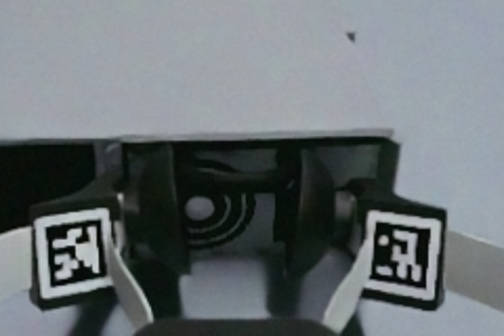

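execute_actions(actions=[{"r1":{"joints":{"arm_m":0.279,"lift_m":0.737,"gripper_m":0.005},"pace":"slow"}}], cameras=[])

execute_actions(actions=[{"r1":{"joints":{"arm_m":0.270,"lift_m":0.742,"gripper_m":0.033}}}], cameras=[])

execute_actions(actions=[{"r1":{"joints":{"arm_m":0.22}}}], cameras=[])

execute_actions(actions=[{"r1":{"base":{"strafe_m":-0.147},"joints":{"lift_m":0.97,"gripper_m":0.062}}}], cameras=[])

execute_actions(actions=[{"r1":{"base":{"translate_m":0.08},"joints":{"arm_m":0.33,"wrist_yaw_rad":1.57,"wrist_pitch_rad":1.42,"wrist_roll_rad":1.57}}}], cameras=["r1_wrist_camera","r1_head_camera"])

Scene clock: 89.63 s.
r1.base_odometry: x=-0.359 y=+0.790 heading=+2.462 (m, m, rad; r1's odometry frame)
r1.turned_by_wheels: +0.000 (rad since the last result)
r1.turned_by_imu: +0.000 (rad since the last result)
r1.base_tilt: forward=-0.1 right=-0.3 (deg)
r1.lidar_m: 0.38 2.65 1.67 1.61 1.84 1.69 1.60 1.66 2.27 2.47 0.55 0.40
r1.base_status: not commanded
r1.joint_positions: lift_m=+0.737 arm_m=+0.280 wrist_yaw_rad=-0.056 wrist_pitch_rad=+0.405 wrist_roll_rad=+0.000 gripper_m=+0.005
r1.joint_status: all done
r1.motor_effort: lift_m=+23(25) arm_m=-6(14) wrist_yaw_rad=+3(20) wrist_pitch_rad=-14(16) wrist_roll_rad=+0(0) gripper_m=-14(32) wheel_0=+0(1) wheel_1=+2(2) wheel_2=+0(5) (%)
r1.hand_pose: x=+0.7107 y=-0.1022 z=+0.8013 quat_wxyz=(+0.979, +0.006, +0.201, -0.028) (m; r1's base frame)
r1.wrist_depth_mm: - - - - - - - / - - - - - - - / - 559 379 424 554 564 591 / 1808 285 273 279 382 394 402 / 277 258 234 237 297 300 304 / 227 222 190 231 185 244 245 / 195 196 203 - 210 204 207
r2.base_odometry: x=+0.797 y=-1.247 heading=-2.454 (m, m, rad; r2's odometry frame)
r2.turned_by_wheels: +0.000 (rad since the last result)
r2.turned_by_imu: +0.001 (rad since the last result)
r2.base_tilt: forward=+0.1 right=-0.2 (deg)
r2.lidar_m: 0.78 0.83 1.47 2.43 2.53 0.70 0.65 0.71 2.36 2.27 1.47 0.83
r2.base_status: not commanded
r2.joint_positions: lift_m=+1.100 arm_m=+0.002 wrist_yaw_rad=+0.000 wrist_pitch_rad=+1.101 wrist_roll_rad=+0.012 gripper_m=+0.110
r2.joint_status: not commanded
r2.motor_effort: lift_m=+23(23) arm_m=-1(0) wrist_yaw_rad=+0(0) wrist_pitch_rad=-3(3) wrist_roll_rad=-2(4) gripper_m=-1(0) wheel_0=+3(3) wheel_1=+3(3) wheel_2=-2(2) (%)
r2.hand_pose: x=+0.3032 y=-0.0874 z=+1.0208 quat_wxyz=(+0.852, +0.005, +0.523, -0.003) (m; r2's base frame)
r2.wrist_depth_mm: 891 904 904 917 931 946 960 / 1060 1060 1078 1078 1098 1098 1138 / 1281 1281 1308 1308 1336 1366 1366 / 1430 1430 1430 1430 1430 1430 1430 / 1308 1336 1308 1336 1336 1336 1308 / 1205 1182 213 1229 206 1229 1205 / 1138 1138 1138 123 1160 1138 1138
pictures: none
No camera images: the call's "cameras" was empty. Leave "cameras" out to get every camera's image.

Scene clock: 90.67 s.
r1.base_odometry: x=-0.359 y=+0.790 heading=+2.462 (m, m, rad; r1's odometry frame)
r1.turned_by_wheels: +0.000 (rad since the last result)
r1.turned_by_imu: +0.000 (rad since the last result)
r1.base_tilt: forward=+0.0 right=-0.4 (deg)
r1.lidar_m: 0.38 2.62 1.66 1.61 1.85 1.69 1.59 1.66 2.25 2.51 0.55 0.40
r1.base_status: not commanded
r1.joint_positions: lift_m=+0.742 arm_m=+0.272 wrist_yaw_rad=-0.055 wrist_pitch_rad=+0.403 wrist_roll_rad=+0.000 gripper_m=+0.033
r1.joint_status: all done
r1.motor_effort: lift_m=+23(24) arm_m=-9(13) wrist_yaw_rad=-2(13) wrist_pitch_rad=-8(15) wrist_roll_rad=+0(1) gripper_m=-2(20) wheel_0=+0(0) wheel_1=+2(2) wheel_2=+2(3) (%)
r1.hand_pose: x=+0.7027 y=-0.1018 z=+0.8069 quat_wxyz=(+0.979, +0.005, +0.200, -0.027) (m; r1's base frame)
r1.wrist_depth_mm: - - - - - - - / - - - - - - - / - 574 402 452 574 591 615 / 1983 320 286 291 402 410 418 / 289 276 243 248 309 314 314 / 236 238 192 238 190 252 253 / 201 199 211 - 211 211 213
r2.base_odometry: x=+0.797 y=-1.247 heading=-2.454 (m, m, rad; r2's odometry frame)
r2.turned_by_wheels: +0.000 (rad since the last result)
r2.turned_by_imu: +0.000 (rad since the last result)
r2.base_tilt: forward=+0.1 right=-0.2 (deg)
r2.lidar_m: 0.78 0.85 1.46 2.44 2.54 0.71 0.65 0.70 2.38 2.28 1.46 0.85
r2.base_status: not commanded
r2.joint_positions: lift_m=+1.100 arm_m=+0.002 wrist_yaw_rad=+0.000 wrist_pitch_rad=+1.101 wrist_roll_rad=+0.012 gripper_m=+0.110
r2.joint_status: not commanded
r2.motor_effort: lift_m=+23(23) arm_m=-1(1) wrist_yaw_rad=+0(0) wrist_pitch_rad=-2(2) wrist_roll_rad=-2(0) gripper_m=-1(2) wheel_0=+3(3) wheel_1=+3(3) wheel_2=-2(2) (%)
r2.hand_pose: x=+0.3032 y=-0.0874 z=+1.0208 quat_wxyz=(+0.852, +0.005, +0.523, -0.003) (m; r2's base frame)
r2.wrist_depth_mm: 891 904 904 917 917 931 946 / 1060 1078 1060 1098 1098 1118 1118 / 1281 1281 1281 1336 1366 1366 1397 / 1397 1430 1430 1430 1430 1430 1397 / 1336 1308 1336 1308 1308 1308 1336 / 1229 1205 214 1205 205 1229 1205 / 1138 1118 1118 124 1138 1118 1160
pictures: none
No camera images: the call's "cameras" was empty. Leave "cameras" out to get every camera's image.

Scene clock: 91.67 s.
r1.base_odometry: x=-0.359 y=+0.790 heading=+2.462 (m, m, rad; r1's odometry frame)
r1.turned_by_wheels: +0.000 (rad since the last result)
r1.turned_by_imu: +0.000 (rad since the last result)
r1.base_tilt: forward=-0.1 right=-0.3 (deg)
r1.lidar_m: 0.37 2.64 1.67 1.62 1.86 1.67 1.60 1.66 2.28 2.48 0.57 0.40
r1.base_status: not commanded
r1.joint_positions: lift_m=+0.742 arm_m=+0.222 wrist_yaw_rad=-0.055 wrist_pitch_rad=+0.402 wrist_roll_rad=+0.000 gripper_m=+0.033
r1.joint_status: all done
r1.motor_effort: lift_m=+23(23) arm_m=-9(12) wrist_yaw_rad=-2(3) wrist_pitch_rad=-6(8) wrist_roll_rad=+0(1) gripper_m=-2(4) wheel_0=+0(0) wheel_1=+2(2) wheel_2=+2(2) (%)
r1.hand_pose: x=+0.6527 y=-0.1019 z=+0.8070 quat_wxyz=(+0.979, +0.005, +0.200, -0.027) (m; r1's base frame)
r1.wrist_depth_mm: - - - - - - - / - - - - - - - / - 585 404 449 569 597 615 / 1863 343 307 298 404 413 421 / 287 294 286 297 307 315 317 / 236 239 192 239 190 254 253 / 202 198 211 - 211 211 216
r2.base_odometry: x=+0.797 y=-1.247 heading=-2.454 (m, m, rad; r2's odometry frame)
r2.turned_by_wheels: +0.000 (rad since the last result)
r2.turned_by_imu: +0.000 (rad since the last result)
r2.base_tilt: forward=+0.1 right=-0.3 (deg)
r2.lidar_m: 0.79 0.85 1.48 2.41 2.52 0.69 0.65 0.70 2.39 2.27 1.48 0.80
r2.base_status: not commanded
r2.joint_positions: lift_m=+1.100 arm_m=+0.002 wrist_yaw_rad=+0.000 wrist_pitch_rad=+1.101 wrist_roll_rad=+0.012 gripper_m=+0.110
r2.joint_status: not commanded
r2.motor_effort: lift_m=+23(23) arm_m=+0(0) wrist_yaw_rad=+0(0) wrist_pitch_rad=-2(3) wrist_roll_rad=-3(3) gripper_m=-3(0) wheel_0=+3(3) wheel_1=+3(3) wheel_2=-2(2) (%)
r2.hand_pose: x=+0.3032 y=-0.0874 z=+1.0208 quat_wxyz=(+0.852, +0.005, +0.523, -0.003) (m; r2's base frame)
r2.wrist_depth_mm: 904 904 904 904 917 931 946 / 1060 1060 1078 1060 1078 1098 1118 / 1281 1281 1308 1336 1336 1366 1366 / 1464 1397 1430 1397 1430 1430 1430 / 1308 1308 1281 1336 1308 1308 1308 / 1229 1205 214 1229 205 1205 1229 / 1160 1138 1118 124 1160 1118 1138
pictures: none
No camera images: the call's "cameras" was empty. Leave "cameras" out to get every camera's image.

Scene clock: 93.70 s.
r1.base_odometry: x=-0.266 y=+0.905 heading=+2.462 (m, m, rad; r1's odometry frame)
r1.turned_by_wheels: +0.000 (rad since the last result)
r1.turned_by_imu: +0.001 (rad since the last result)
r1.base_tilt: forward=-0.1 right=-0.4 (deg)
r1.lidar_m: 0.37 0.40 1.79 1.75 1.99 1.67 1.59 1.66 2.24 2.33 0.59 0.40
r1.base_status: done
r1.joint_positions: lift_m=+0.970 arm_m=+0.222 wrist_yaw_rad=-0.055 wrist_pitch_rad=+0.402 wrist_roll_rad=+0.000 gripper_m=+0.062
r1.joint_status: all done
r1.motor_effort: lift_m=+23(24) arm_m=-9(9) wrist_yaw_rad=-2(2) wrist_pitch_rad=-7(7) wrist_roll_rad=+1(0) gripper_m=-2(3) wheel_0=+0(6) wheel_1=+1(7) wheel_2=+1(2) (%)
r1.hand_pose: x=+0.6527 y=-0.1019 z=+1.0350 quat_wxyz=(+0.979, +0.005, +0.200, -0.027) (m; r1's base frame)
r1.wrist_depth_mm: - - - - - - - / - - - - - - - / - - - - - - - / - - - - - - - / 1808 603 627 683 691 715 715 / 544 477 455 539 198 564 569 / 418 404 427 - 488 477 484
r2.base_odometry: x=+0.797 y=-1.247 heading=-2.454 (m, m, rad; r2's odometry frame)
r2.turned_by_wheels: +0.000 (rad since the last result)
r2.turned_by_imu: +0.000 (rad since the last result)
r2.base_tilt: forward=+0.1 right=-0.2 (deg)
r2.lidar_m: 0.79 0.84 1.47 2.44 2.53 0.69 0.65 0.69 2.37 2.27 1.46 0.83
r2.base_status: not commanded
r2.joint_positions: lift_m=+1.100 arm_m=+0.002 wrist_yaw_rad=+0.000 wrist_pitch_rad=+1.101 wrist_roll_rad=+0.012 gripper_m=+0.110
r2.joint_status: not commanded
r2.motor_effort: lift_m=+23(23) arm_m=+0(0) wrist_yaw_rad=+0(0) wrist_pitch_rad=-3(3) wrist_roll_rad=-1(2) gripper_m=+0(2) wheel_0=+3(3) wheel_1=+3(3) wheel_2=-2(2) (%)
r2.hand_pose: x=+0.3032 y=-0.0874 z=+1.0208 quat_wxyz=(+0.852, +0.005, +0.523, -0.003) (m; r2's base frame)
r2.wrist_depth_mm: 891 904 917 917 917 931 946 / 1060 1060 1078 1078 1098 1118 1138 / 1281 1308 1308 1308 1336 1397 1366 / 1397 1397 1430 1430 1430 1430 1464 / 1308 1308 1308 1336 1336 1336 1336 / 1205 1229 214 1229 205 1229 1205 / 1138 1118 1160 124 1138 1118 1160
pictures: none
No camera images: the call's "cameras" was empty. Leave "cameras" out to get every camera's image.

Scene clock: 95.23 s.
r1.base_odometry: x=-0.329 y=+0.955 heading=+2.462 (m, m, rad; r1's odometry frame)
r1.turned_by_wheels: +0.000 (rad since the last result)
r1.turned_by_imu: +0.000 (rad since the last result)
r1.base_tilt: forward=+0.0 right=-0.3 (deg)
r1.lidar_m: 0.29 0.32 1.82 1.75 2.01 1.76 1.68 1.75 2.36 2.32 0.45 0.32
r1.base_status: done
r1.joint_positions: lift_m=+0.970 arm_m=+0.328 wrist_yaw_rad=+1.570 wrist_pitch_rad=+1.420 wrist_roll_rad=+1.570 gripper_m=+0.062
r1.joint_status: all done
r1.motor_effort: lift_m=+23(23) arm_m=+8(10) wrist_yaw_rad=-1(6) wrist_pitch_rad=+0(3) wrist_roll_rad=+2(4) gripper_m=-2(2) wheel_0=+0(4) wheel_1=+0(5) wheel_2=+2(8) (%)
r1.hand_pose: x=+0.5868 y=+0.0433 z=+0.8628 quat_wxyz=(+0.705, +0.053, +0.705, +0.053) (m; r1's base frame)
r1.wrist_depth_mm: 1138 329 274 270 307 301 296 / 1098 330 277 271 309 303 297 / 1118 332 281 273 314 306 298 / 1118 336 330 322 317 309 304 / 1160 338 327 325 314 312 304 / 1160 342 329 324 199 312 309 / 1138 343 340 - 320 312 310
r2.base_odometry: x=+0.797 y=-1.247 heading=-2.454 (m, m, rad; r2's odometry frame)
r2.turned_by_wheels: +0.000 (rad since the last result)
r2.turned_by_imu: +0.000 (rad since the last result)
r2.base_tilt: forward=+0.2 right=-0.2 (deg)
r2.lidar_m: 0.80 0.82 1.45 2.44 2.55 0.71 0.66 0.72 2.39 2.28 1.48 0.85
r2.base_status: not commanded
r2.joint_positions: lift_m=+1.100 arm_m=+0.002 wrist_yaw_rad=+0.000 wrist_pitch_rad=+1.101 wrist_roll_rad=+0.012 gripper_m=+0.110
r2.joint_status: not commanded
r2.motor_effort: lift_m=+22(23) arm_m=-1(0) wrist_yaw_rad=+0(0) wrist_pitch_rad=-2(2) wrist_roll_rad=+0(3) gripper_m=-1(1) wheel_0=+3(3) wheel_1=+3(3) wheel_2=-2(3) (%)
r2.hand_pose: x=+0.3032 y=-0.0874 z=+1.0208 quat_wxyz=(+0.852, +0.005, +0.523, -0.003) (m; r2's base frame)
r2.wrist_depth_mm: 891 891 904 904 931 946 946 / 1060 1060 1060 1078 1098 1118 1118 / 1281 1308 1308 1308 1366 1366 1397 / 1430 1397 1397 1430 1430 1430 1430 / 1308 1308 1336 1308 1336 1308 1308 / 1229 1205 214 1229 206 1229 1229 / 1118 1138 1138 124 1138 1118 1138
pictures: r1_head_camera, r1_wrist_camera
camera_calibration (this result's frames):
r1_wrist_camera: T_world_to_cam=[[0.00255143, -0.993102, -0.117225, 0.134656], [-0.999174, -0.00728698, 0.0399863, 0.598081], [-0.0405647, 0.117026, -0.9923, 1.10323], [0, 0, 0, 1]] pos_world=[0.641996, 0.00897929, 1.0866]
Images, in order (width x height): r1_head_camera 420x560, r1_wrist_camera 616x392.

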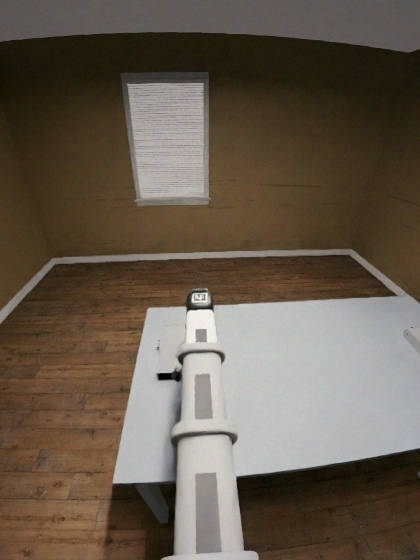

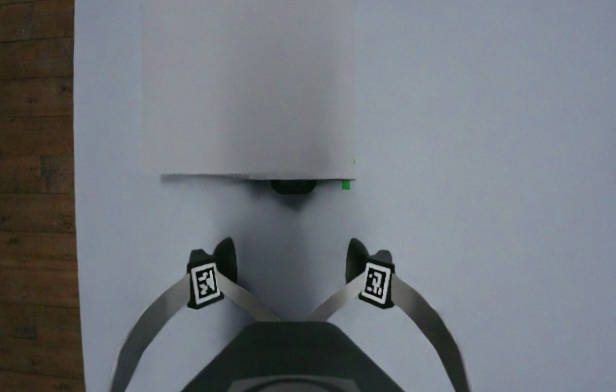

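zoom_image(camera="r1_wrist_camera", region=[240, 140, 390, 230])

Region (240, 140, 390, 230) of r1_wrist_camera's 616x392 image, scaled by 3.360; it fills the top 302 rows of this view, and the rest is white.

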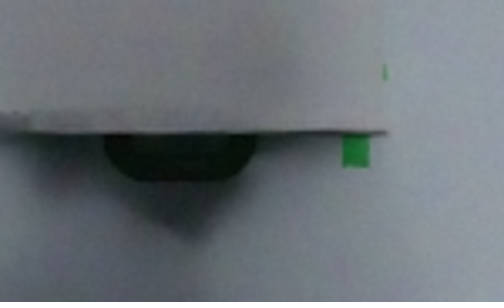

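execute_actions(actions=[{"r1":{"joints":{"lift_m":0.905}}}], cameras=["r1_wrist_camera"])

Scene clock: 96.73 s.
r1.base_odometry: x=-0.329 y=+0.955 heading=+2.462 (m, m, rad; r1's odometry frame)
r1.turned_by_wheels: +0.000 (rad since the last result)
r1.turned_by_imu: +0.000 (rad since the last result)
r1.base_tilt: forward=-0.1 right=-0.3 (deg)
r1.lidar_m: 0.29 0.31 1.81 1.76 1.99 1.78 1.67 1.74 2.34 2.34 0.44 0.32
r1.base_status: not commanded
r1.joint_positions: lift_m=+0.905 arm_m=+0.328 wrist_yaw_rad=+1.570 wrist_pitch_rad=+1.420 wrist_roll_rad=+1.570 gripper_m=+0.062
r1.joint_status: all done
r1.motor_effort: lift_m=+17(21) arm_m=+8(9) wrist_yaw_rad=+0(1) wrist_pitch_rad=-1(1) wrist_roll_rad=+1(0) gripper_m=-3(3) wheel_0=+1(0) wheel_1=+0(1) wheel_2=+2(2) (%)
r1.hand_pose: x=+0.5868 y=+0.0433 z=+0.7982 quat_wxyz=(+0.705, +0.053, +0.705, +0.053) (m; r1's base frame)
r1.wrist_depth_mm: 267 216 211 206 247 240 236 / 270 217 212 207 247 243 238 / 272 219 214 209 250 245 240 / 274 268 263 256 251 247 241 / 277 271 263 259 253 248 243 / 281 273 264 259 198 250 245 / 282 273 272 - 257 251 247
r2.base_odometry: x=+0.797 y=-1.247 heading=-2.454 (m, m, rad; r2's odometry frame)
r2.turned_by_wheels: +0.000 (rad since the last result)
r2.turned_by_imu: +0.000 (rad since the last result)
r2.base_tilt: forward=+0.2 right=-0.1 (deg)
r2.lidar_m: 0.79 0.82 1.50 2.44 2.52 0.71 0.66 0.71 2.40 2.26 1.50 0.85
r2.base_status: not commanded
r2.joint_positions: lift_m=+1.100 arm_m=+0.002 wrist_yaw_rad=+0.000 wrist_pitch_rad=+1.101 wrist_roll_rad=+0.012 gripper_m=+0.110
r2.joint_status: not commanded
r2.motor_effort: lift_m=+23(23) arm_m=+0(0) wrist_yaw_rad=+0(0) wrist_pitch_rad=-2(3) wrist_roll_rad=-4(0) gripper_m=-1(0) wheel_0=+3(3) wheel_1=+3(3) wheel_2=-2(2) (%)
r2.hand_pose: x=+0.3032 y=-0.0874 z=+1.0208 quat_wxyz=(+0.852, +0.005, +0.523, -0.003) (m; r2's base frame)
r2.wrist_depth_mm: 891 904 904 917 931 931 946 / 1060 1060 1078 1078 1098 1098 1118 / 1281 1281 1281 1336 1336 1397 1397 / 1430 1397 1397 1430 1430 1397 1430 / 1308 1336 1308 1308 1336 1308 1308 / 1205 1205 213 1205 205 1255 1205 / 1138 1118 1138 124 1138 1160 1160
pictures: r1_wrist_camera
camera_calibration (this result's frames):
r1_wrist_camera: T_world_to_cam=[[0.00255355, -0.993103, -0.11722, 0.127087], [-0.999174, -0.00728897, 0.0399868, 0.600663], [-0.0405654, 0.117021, -0.992301, 1.0392], [0, 0, 0, 1]] pos_world=[0.641998, 0.00897953, 1.02208]
Images, in order (width x height): r1_wrist_camera 616x392.

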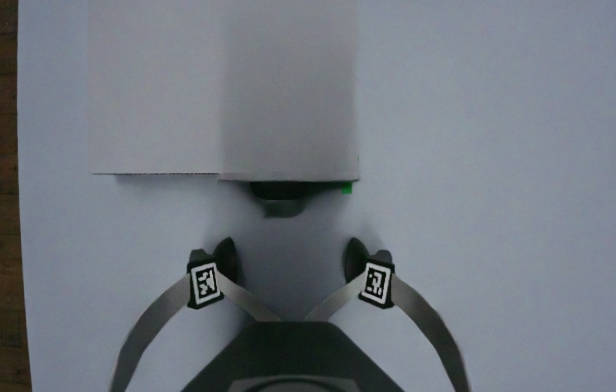

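execute_actions(actions=[{"r1":{"base":{"strafe_m":-0.007},"joints":{"arm_m":0.352},"pace":"slow"}}], cameras=["r1_wrist_camera"])

zoom_image(camera="r1_wrist_camera", region=[180, 170, 420, 330])

Scene clock: 98.10 s.
r1.base_odometry: x=-0.324 y=+0.961 heading=+2.462 (m, m, rad; r1's odometry frame)
r1.turned_by_wheels: +0.000 (rad since the last result)
r1.turned_by_imu: +0.000 (rad since the last result)
r1.base_tilt: forward=+0.0 right=-0.3 (deg)
r1.lidar_m: 0.29 0.32 1.82 1.75 1.99 1.75 1.65 1.76 2.35 2.31 0.44 0.32
r1.base_status: done
r1.joint_positions: lift_m=+0.905 arm_m=+0.350 wrist_yaw_rad=+1.570 wrist_pitch_rad=+1.420 wrist_roll_rad=+1.570 gripper_m=+0.062
r1.joint_status: all done
r1.motor_effort: lift_m=+17(17) arm_m=+9(9) wrist_yaw_rad=-2(1) wrist_pitch_rad=+0(0) wrist_roll_rad=+0(1) gripper_m=-1(2) wheel_0=+1(5) wheel_1=+0(6) wheel_2=+0(2) (%)
r1.hand_pose: x=+0.6088 y=+0.0433 z=+0.7982 quat_wxyz=(+0.705, +0.053, +0.705, +0.053) (m; r1's base frame)
r1.wrist_depth_mm: 267 214 210 206 246 239 236 / 270 216 212 208 247 242 237 / 273 218 213 210 250 245 240 / 274 221 216 211 252 245 243 / 277 270 263 259 252 248 244 / 281 272 264 258 198 250 246 / 283 276 270 - 257 251 248
r2.base_odometry: x=+0.797 y=-1.247 heading=-2.454 (m, m, rad; r2's odometry frame)
r2.turned_by_wheels: +0.000 (rad since the last result)
r2.turned_by_imu: +0.000 (rad since the last result)
r2.base_tilt: forward=+0.1 right=-0.2 (deg)
r2.lidar_m: 0.78 0.85 1.49 2.44 2.53 0.71 0.66 0.72 2.37 2.28 1.46 0.86
r2.base_status: not commanded
r2.joint_positions: lift_m=+1.100 arm_m=+0.002 wrist_yaw_rad=+0.000 wrist_pitch_rad=+1.101 wrist_roll_rad=+0.012 gripper_m=+0.110
r2.joint_status: not commanded
r2.motor_effort: lift_m=+23(23) arm_m=+0(0) wrist_yaw_rad=+0(0) wrist_pitch_rad=-2(2) wrist_roll_rad=-2(1) gripper_m=+0(1) wheel_0=+3(3) wheel_1=+3(3) wheel_2=-2(2) (%)
r2.hand_pose: x=+0.3032 y=-0.0874 z=+1.0208 quat_wxyz=(+0.852, +0.005, +0.523, -0.003) (m; r2's base frame)
r2.wrist_depth_mm: 891 904 917 917 931 931 946 / 1060 1060 1060 1098 1098 1118 1138 / 1281 1281 1308 1336 1366 1366 1366 / 1430 1430 1430 1397 1397 1464 1464 / 1336 1308 1308 1308 1308 1336 1336 / 1229 1205 214 1205 206 1229 1229 / 1138 1118 1160 124 1138 1138 1138
pictures: r1_wrist_camera
camera_calibration (this result's frames):
r1_wrist_camera: T_world_to_cam=[[0.00261947, -0.993109, -0.117163, 0.126934], [-0.999173, -0.00735302, 0.0399875, 0.622576], [-0.0405735, 0.116961, -0.992307, 1.0401], [0, 0, 0, 1]] pos_world=[0.663929, 0.00898561, 1.02208]
Images, in order (width x height): r1_wrist_camera 616x392.

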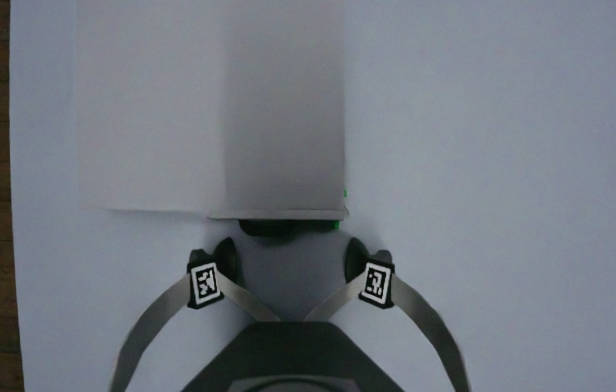

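Region (180, 170, 420, 330) of r1_wrist_camera's 616x392 image, scaled by 2.100.

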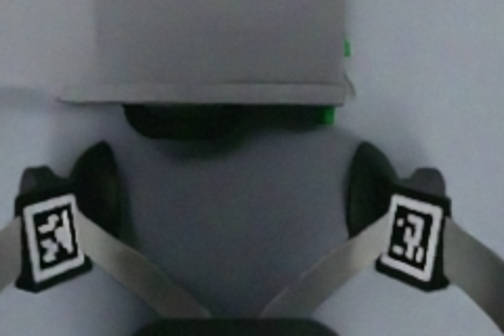

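execute_actions(actions=[{"r1":{"base":{"strafe_m":0.002},"joints":{"gripper_m":0.055},"pace":"slow"}}], cameras=[])

execute_actions(actions=[{"r1":{"joints":{"arm_m":0.364},"pace":"slow"}}], cameras=["r1_wrist_camera"])

zoom_image(camera="r1_wrist_camera", region=[180, 170, 420, 330])

Scene clock: 99.13 s.
r1.base_odometry: x=-0.325 y=+0.959 heading=+2.462 (m, m, rad; r1's odometry frame)
r1.turned_by_wheels: +0.000 (rad since the last result)
r1.turned_by_imu: +0.000 (rad since the last result)
r1.base_tilt: forward=+0.0 right=-0.3 (deg)
r1.lidar_m: 0.29 0.31 1.81 1.75 2.00 1.77 1.69 1.74 2.38 2.33 0.47 0.30
r1.base_status: done
r1.joint_positions: lift_m=+0.905 arm_m=+0.350 wrist_yaw_rad=+1.570 wrist_pitch_rad=+1.420 wrist_roll_rad=+1.570 gripper_m=+0.055
r1.joint_status: all done
r1.motor_effort: lift_m=+17(17) arm_m=+9(9) wrist_yaw_rad=-2(2) wrist_pitch_rad=+0(0) wrist_roll_rad=+1(1) gripper_m=-3(0) wheel_0=+0(2) wheel_1=+0(3) wheel_2=+0(0) (%)
r1.hand_pose: x=+0.6088 y=+0.0433 z=+0.7982 quat_wxyz=(+0.705, +0.053, +0.705, +0.053) (m; r1's base frame)
r1.wrist_depth_mm: 268 214 209 206 246 241 236 / 268 216 212 207 248 242 237 / 272 219 213 208 249 244 239 / 274 221 216 210 252 246 241 / 276 271 263 258 252 247 245 / 279 272 196 257 201 250 246 / 281 274 271 - 257 252 249
r2.base_odometry: x=+0.797 y=-1.247 heading=-2.454 (m, m, rad; r2's odometry frame)
r2.turned_by_wheels: +0.000 (rad since the last result)
r2.turned_by_imu: +0.000 (rad since the last result)
r2.base_tilt: forward=+0.1 right=-0.2 (deg)
r2.lidar_m: 0.80 0.84 1.46 2.44 2.54 0.71 0.66 0.69 2.39 2.27 1.49 0.84
r2.base_status: not commanded
r2.joint_positions: lift_m=+1.100 arm_m=+0.002 wrist_yaw_rad=+0.000 wrist_pitch_rad=+1.101 wrist_roll_rad=+0.012 gripper_m=+0.110
r2.joint_status: not commanded
r2.motor_effort: lift_m=+22(23) arm_m=-1(0) wrist_yaw_rad=+0(0) wrist_pitch_rad=-3(2) wrist_roll_rad=-1(0) gripper_m=-2(1) wheel_0=+3(3) wheel_1=+3(3) wheel_2=-2(2) (%)
r2.hand_pose: x=+0.3032 y=-0.0874 z=+1.0208 quat_wxyz=(+0.852, +0.005, +0.523, -0.003) (m; r2's base frame)
r2.wrist_depth_mm: 904 891 891 904 931 931 946 / 1078 1060 1078 1078 1098 1098 1118 / 1281 1281 1336 1336 1366 1397 1366 / 1430 1430 1430 1397 1430 1430 1430 / 1308 1308 1308 1336 1308 1336 1308 / 1229 1182 214 1229 205 1255 1229 / 1138 1138 1160 124 1160 1138 1160
pictures: none
No camera images: the call's "cameras" was empty. Leave "cameras" out to get every camera's image.

Scene clock: 100.10 s.
r1.base_odometry: x=-0.325 y=+0.959 heading=+2.462 (m, m, rad; r1's odometry frame)
r1.turned_by_wheels: +0.000 (rad since the last result)
r1.turned_by_imu: +0.000 (rad since the last result)
r1.base_tilt: forward=-0.1 right=-0.4 (deg)
r1.lidar_m: 0.28 0.32 1.84 1.77 2.00 1.77 1.68 1.75 2.33 2.34 0.46 0.32
r1.base_status: not commanded
r1.joint_positions: lift_m=+0.905 arm_m=+0.362 wrist_yaw_rad=+1.570 wrist_pitch_rad=+1.420 wrist_roll_rad=+1.570 gripper_m=+0.055
r1.joint_status: all done
r1.motor_effort: lift_m=+17(17) arm_m=+9(9) wrist_yaw_rad=-1(1) wrist_pitch_rad=-1(1) wrist_roll_rad=+0(0) gripper_m=-3(3) wheel_0=+0(0) wheel_1=+0(0) wheel_2=+0(0) (%)
r1.hand_pose: x=+0.6208 y=+0.0433 z=+0.7982 quat_wxyz=(+0.705, +0.053, +0.705, +0.053) (m; r1's base frame)
r1.wrist_depth_mm: 266 215 210 206 246 240 237 / 268 217 213 206 247 242 237 / 273 218 213 210 248 245 242 / 274 220 215 210 251 247 242 / 278 270 219 219 250 249 244 / 279 273 196 260 201 250 246 / 283 274 271 - 256 252 248
r2.base_odometry: x=+0.797 y=-1.247 heading=-2.454 (m, m, rad; r2's odometry frame)
r2.turned_by_wheels: +0.000 (rad since the last result)
r2.turned_by_imu: +0.000 (rad since the last result)
r2.base_tilt: forward=+0.1 right=-0.2 (deg)
r2.lidar_m: 0.80 0.84 1.47 2.41 2.55 0.69 0.64 0.72 2.41 2.28 1.47 0.82
r2.base_status: not commanded
r2.joint_positions: lift_m=+1.100 arm_m=+0.002 wrist_yaw_rad=+0.000 wrist_pitch_rad=+1.101 wrist_roll_rad=+0.012 gripper_m=+0.110
r2.joint_status: not commanded
r2.motor_effort: lift_m=+23(23) arm_m=+0(0) wrist_yaw_rad=+0(0) wrist_pitch_rad=-3(2) wrist_roll_rad=-2(1) gripper_m=-1(2) wheel_0=+3(3) wheel_1=+3(3) wheel_2=-2(2) (%)
r2.hand_pose: x=+0.3032 y=-0.0874 z=+1.0208 quat_wxyz=(+0.852, +0.005, +0.523, -0.003) (m; r2's base frame)
r2.wrist_depth_mm: 904 904 917 917 931 917 946 / 1060 1060 1060 1078 1098 1118 1118 / 1281 1281 1308 1336 1366 1366 1366 / 1397 1397 1397 1430 1397 1430 1464 / 1308 1308 1308 1308 1336 1308 1366 / 1255 1205 214 1229 205 1229 1229 / 1138 1138 1138 123 1138 1138 1138
pictures: r1_wrist_camera
camera_calibration (this result's frames):
r1_wrist_camera: T_world_to_cam=[[0.00267215, -0.993112, -0.11714, 0.12685], [-0.999173, -0.0074051, 0.0399878, 0.63457], [-0.0405798, 0.116936, -0.99231, 1.0406], [0, 0, 0, 1]] pos_world=[0.675933, 0.00899178, 1.02208]
Images, in order (width x height): r1_wrist_camera 616x392.

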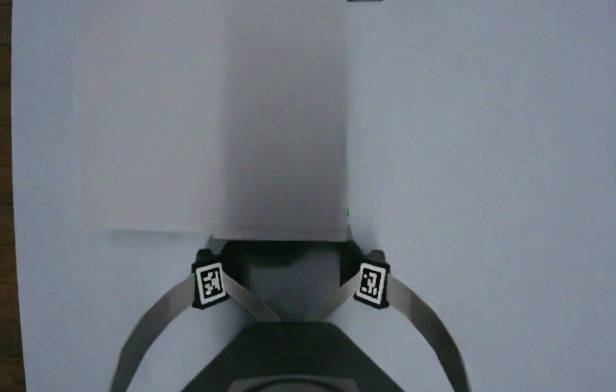

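Region (180, 170, 420, 330) of r1_wrist_camera's 616x392 image, scaled by 2.100.

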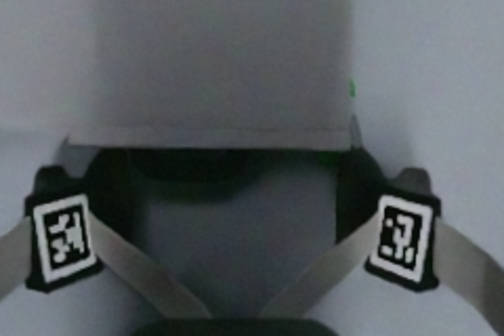

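execute_actions(actions=[{"r1":{"joints":{"arm_m":0.367,"gripper_m":0.05},"contact_limits":{"arm_m":0.2},"pace":"slow"}}], cameras=["r1_wrist_camera"])

zoom_image(camera="r1_wrist_camera", region=[180, 170, 420, 330])

Scene clock: 100.90 s.
r1.base_odometry: x=-0.325 y=+0.959 heading=+2.462 (m, m, rad; r1's odometry frame)
r1.turned_by_wheels: +0.000 (rad since the last result)
r1.turned_by_imu: +0.000 (rad since the last result)
r1.base_tilt: forward=-0.1 right=-0.4 (deg)
r1.lidar_m: 0.30 0.31 1.85 1.77 2.00 1.75 1.66 1.72 2.36 2.34 0.46 0.33
r1.base_status: not commanded
r1.joint_positions: lift_m=+0.905 arm_m=+0.365 wrist_yaw_rad=+1.570 wrist_pitch_rad=+1.420 wrist_roll_rad=+1.570 gripper_m=+0.050
r1.joint_status: all done
r1.motor_effort: lift_m=+17(17) arm_m=+9(8) wrist_yaw_rad=-1(1) wrist_pitch_rad=+1(0) wrist_roll_rad=+0(1) gripper_m=-3(4) wheel_0=+0(0) wheel_1=+0(0) wheel_2=+0(0) (%)
r1.contact_limits: arm_m 0.2
r1.hand_pose: x=+0.6237 y=+0.0433 z=+0.7982 quat_wxyz=(+0.705, +0.053, +0.705, +0.053) (m; r1's base frame)
r1.wrist_depth_mm: 267 215 210 205 246 239 236 / 271 216 211 208 246 241 238 / 272 218 213 209 250 244 240 / 274 219 216 211 252 245 242 / 278 270 216 219 252 248 243 / 282 273 195 258 200 248 246 / 283 273 270 - 256 250 247
r2.base_odometry: x=+0.797 y=-1.247 heading=-2.454 (m, m, rad; r2's odometry frame)
r2.turned_by_wheels: +0.000 (rad since the last result)
r2.turned_by_imu: +0.000 (rad since the last result)
r2.base_tilt: forward=+0.1 right=-0.2 (deg)
r2.lidar_m: 0.78 0.84 1.49 2.44 2.56 0.71 0.64 0.69 2.38 2.25 1.47 0.84
r2.base_status: not commanded
r2.joint_positions: lift_m=+1.100 arm_m=+0.002 wrist_yaw_rad=+0.000 wrist_pitch_rad=+1.101 wrist_roll_rad=+0.012 gripper_m=+0.110
r2.joint_status: not commanded
r2.motor_effort: lift_m=+23(23) arm_m=+0(0) wrist_yaw_rad=+0(0) wrist_pitch_rad=-3(3) wrist_roll_rad=-1(4) gripper_m=-2(1) wheel_0=+3(3) wheel_1=+3(3) wheel_2=-2(2) (%)
r2.hand_pose: x=+0.3032 y=-0.0874 z=+1.0208 quat_wxyz=(+0.852, +0.005, +0.523, -0.003) (m; r2's base frame)
r2.wrist_depth_mm: 891 904 904 917 931 931 960 / 1060 1060 1078 1078 1098 1118 1098 / 1281 1308 1336 1308 1336 1366 1397 / 1430 1430 1430 1464 1397 1430 1430 / 1308 1308 1308 1308 1308 1336 1308 / 1229 1205 213 1229 205 1205 1229 / 1160 1118 1118 124 1138 1138 1160
pictures: r1_wrist_camera
camera_calibration (this result's frames):
r1_wrist_camera: T_world_to_cam=[[0.00290372, -0.993111, -0.11714, 0.126718], [-0.999171, -0.00763808, 0.0399878, 0.6375], [-0.040607, 0.116926, -0.99231, 1.04073], [0, 0, 0, 1]] pos_world=[0.678864, 0.00902503, 1.02208]
Images, in order (width x height): r1_wrist_camera 616x392.

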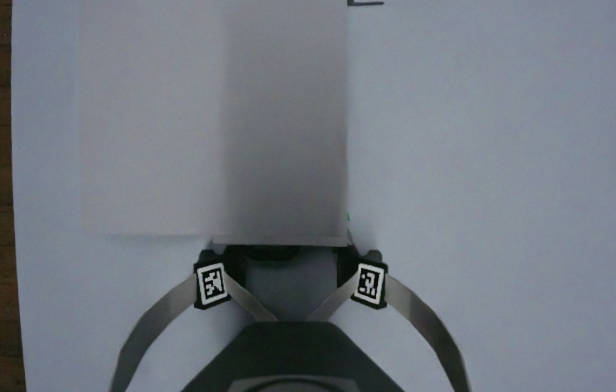

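Region (180, 170, 420, 330) of r1_wrist_camera's 616x392 image, scaled by 2.100.

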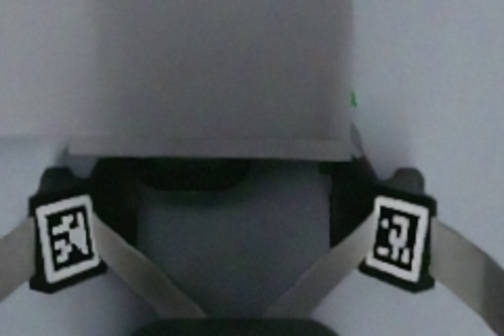

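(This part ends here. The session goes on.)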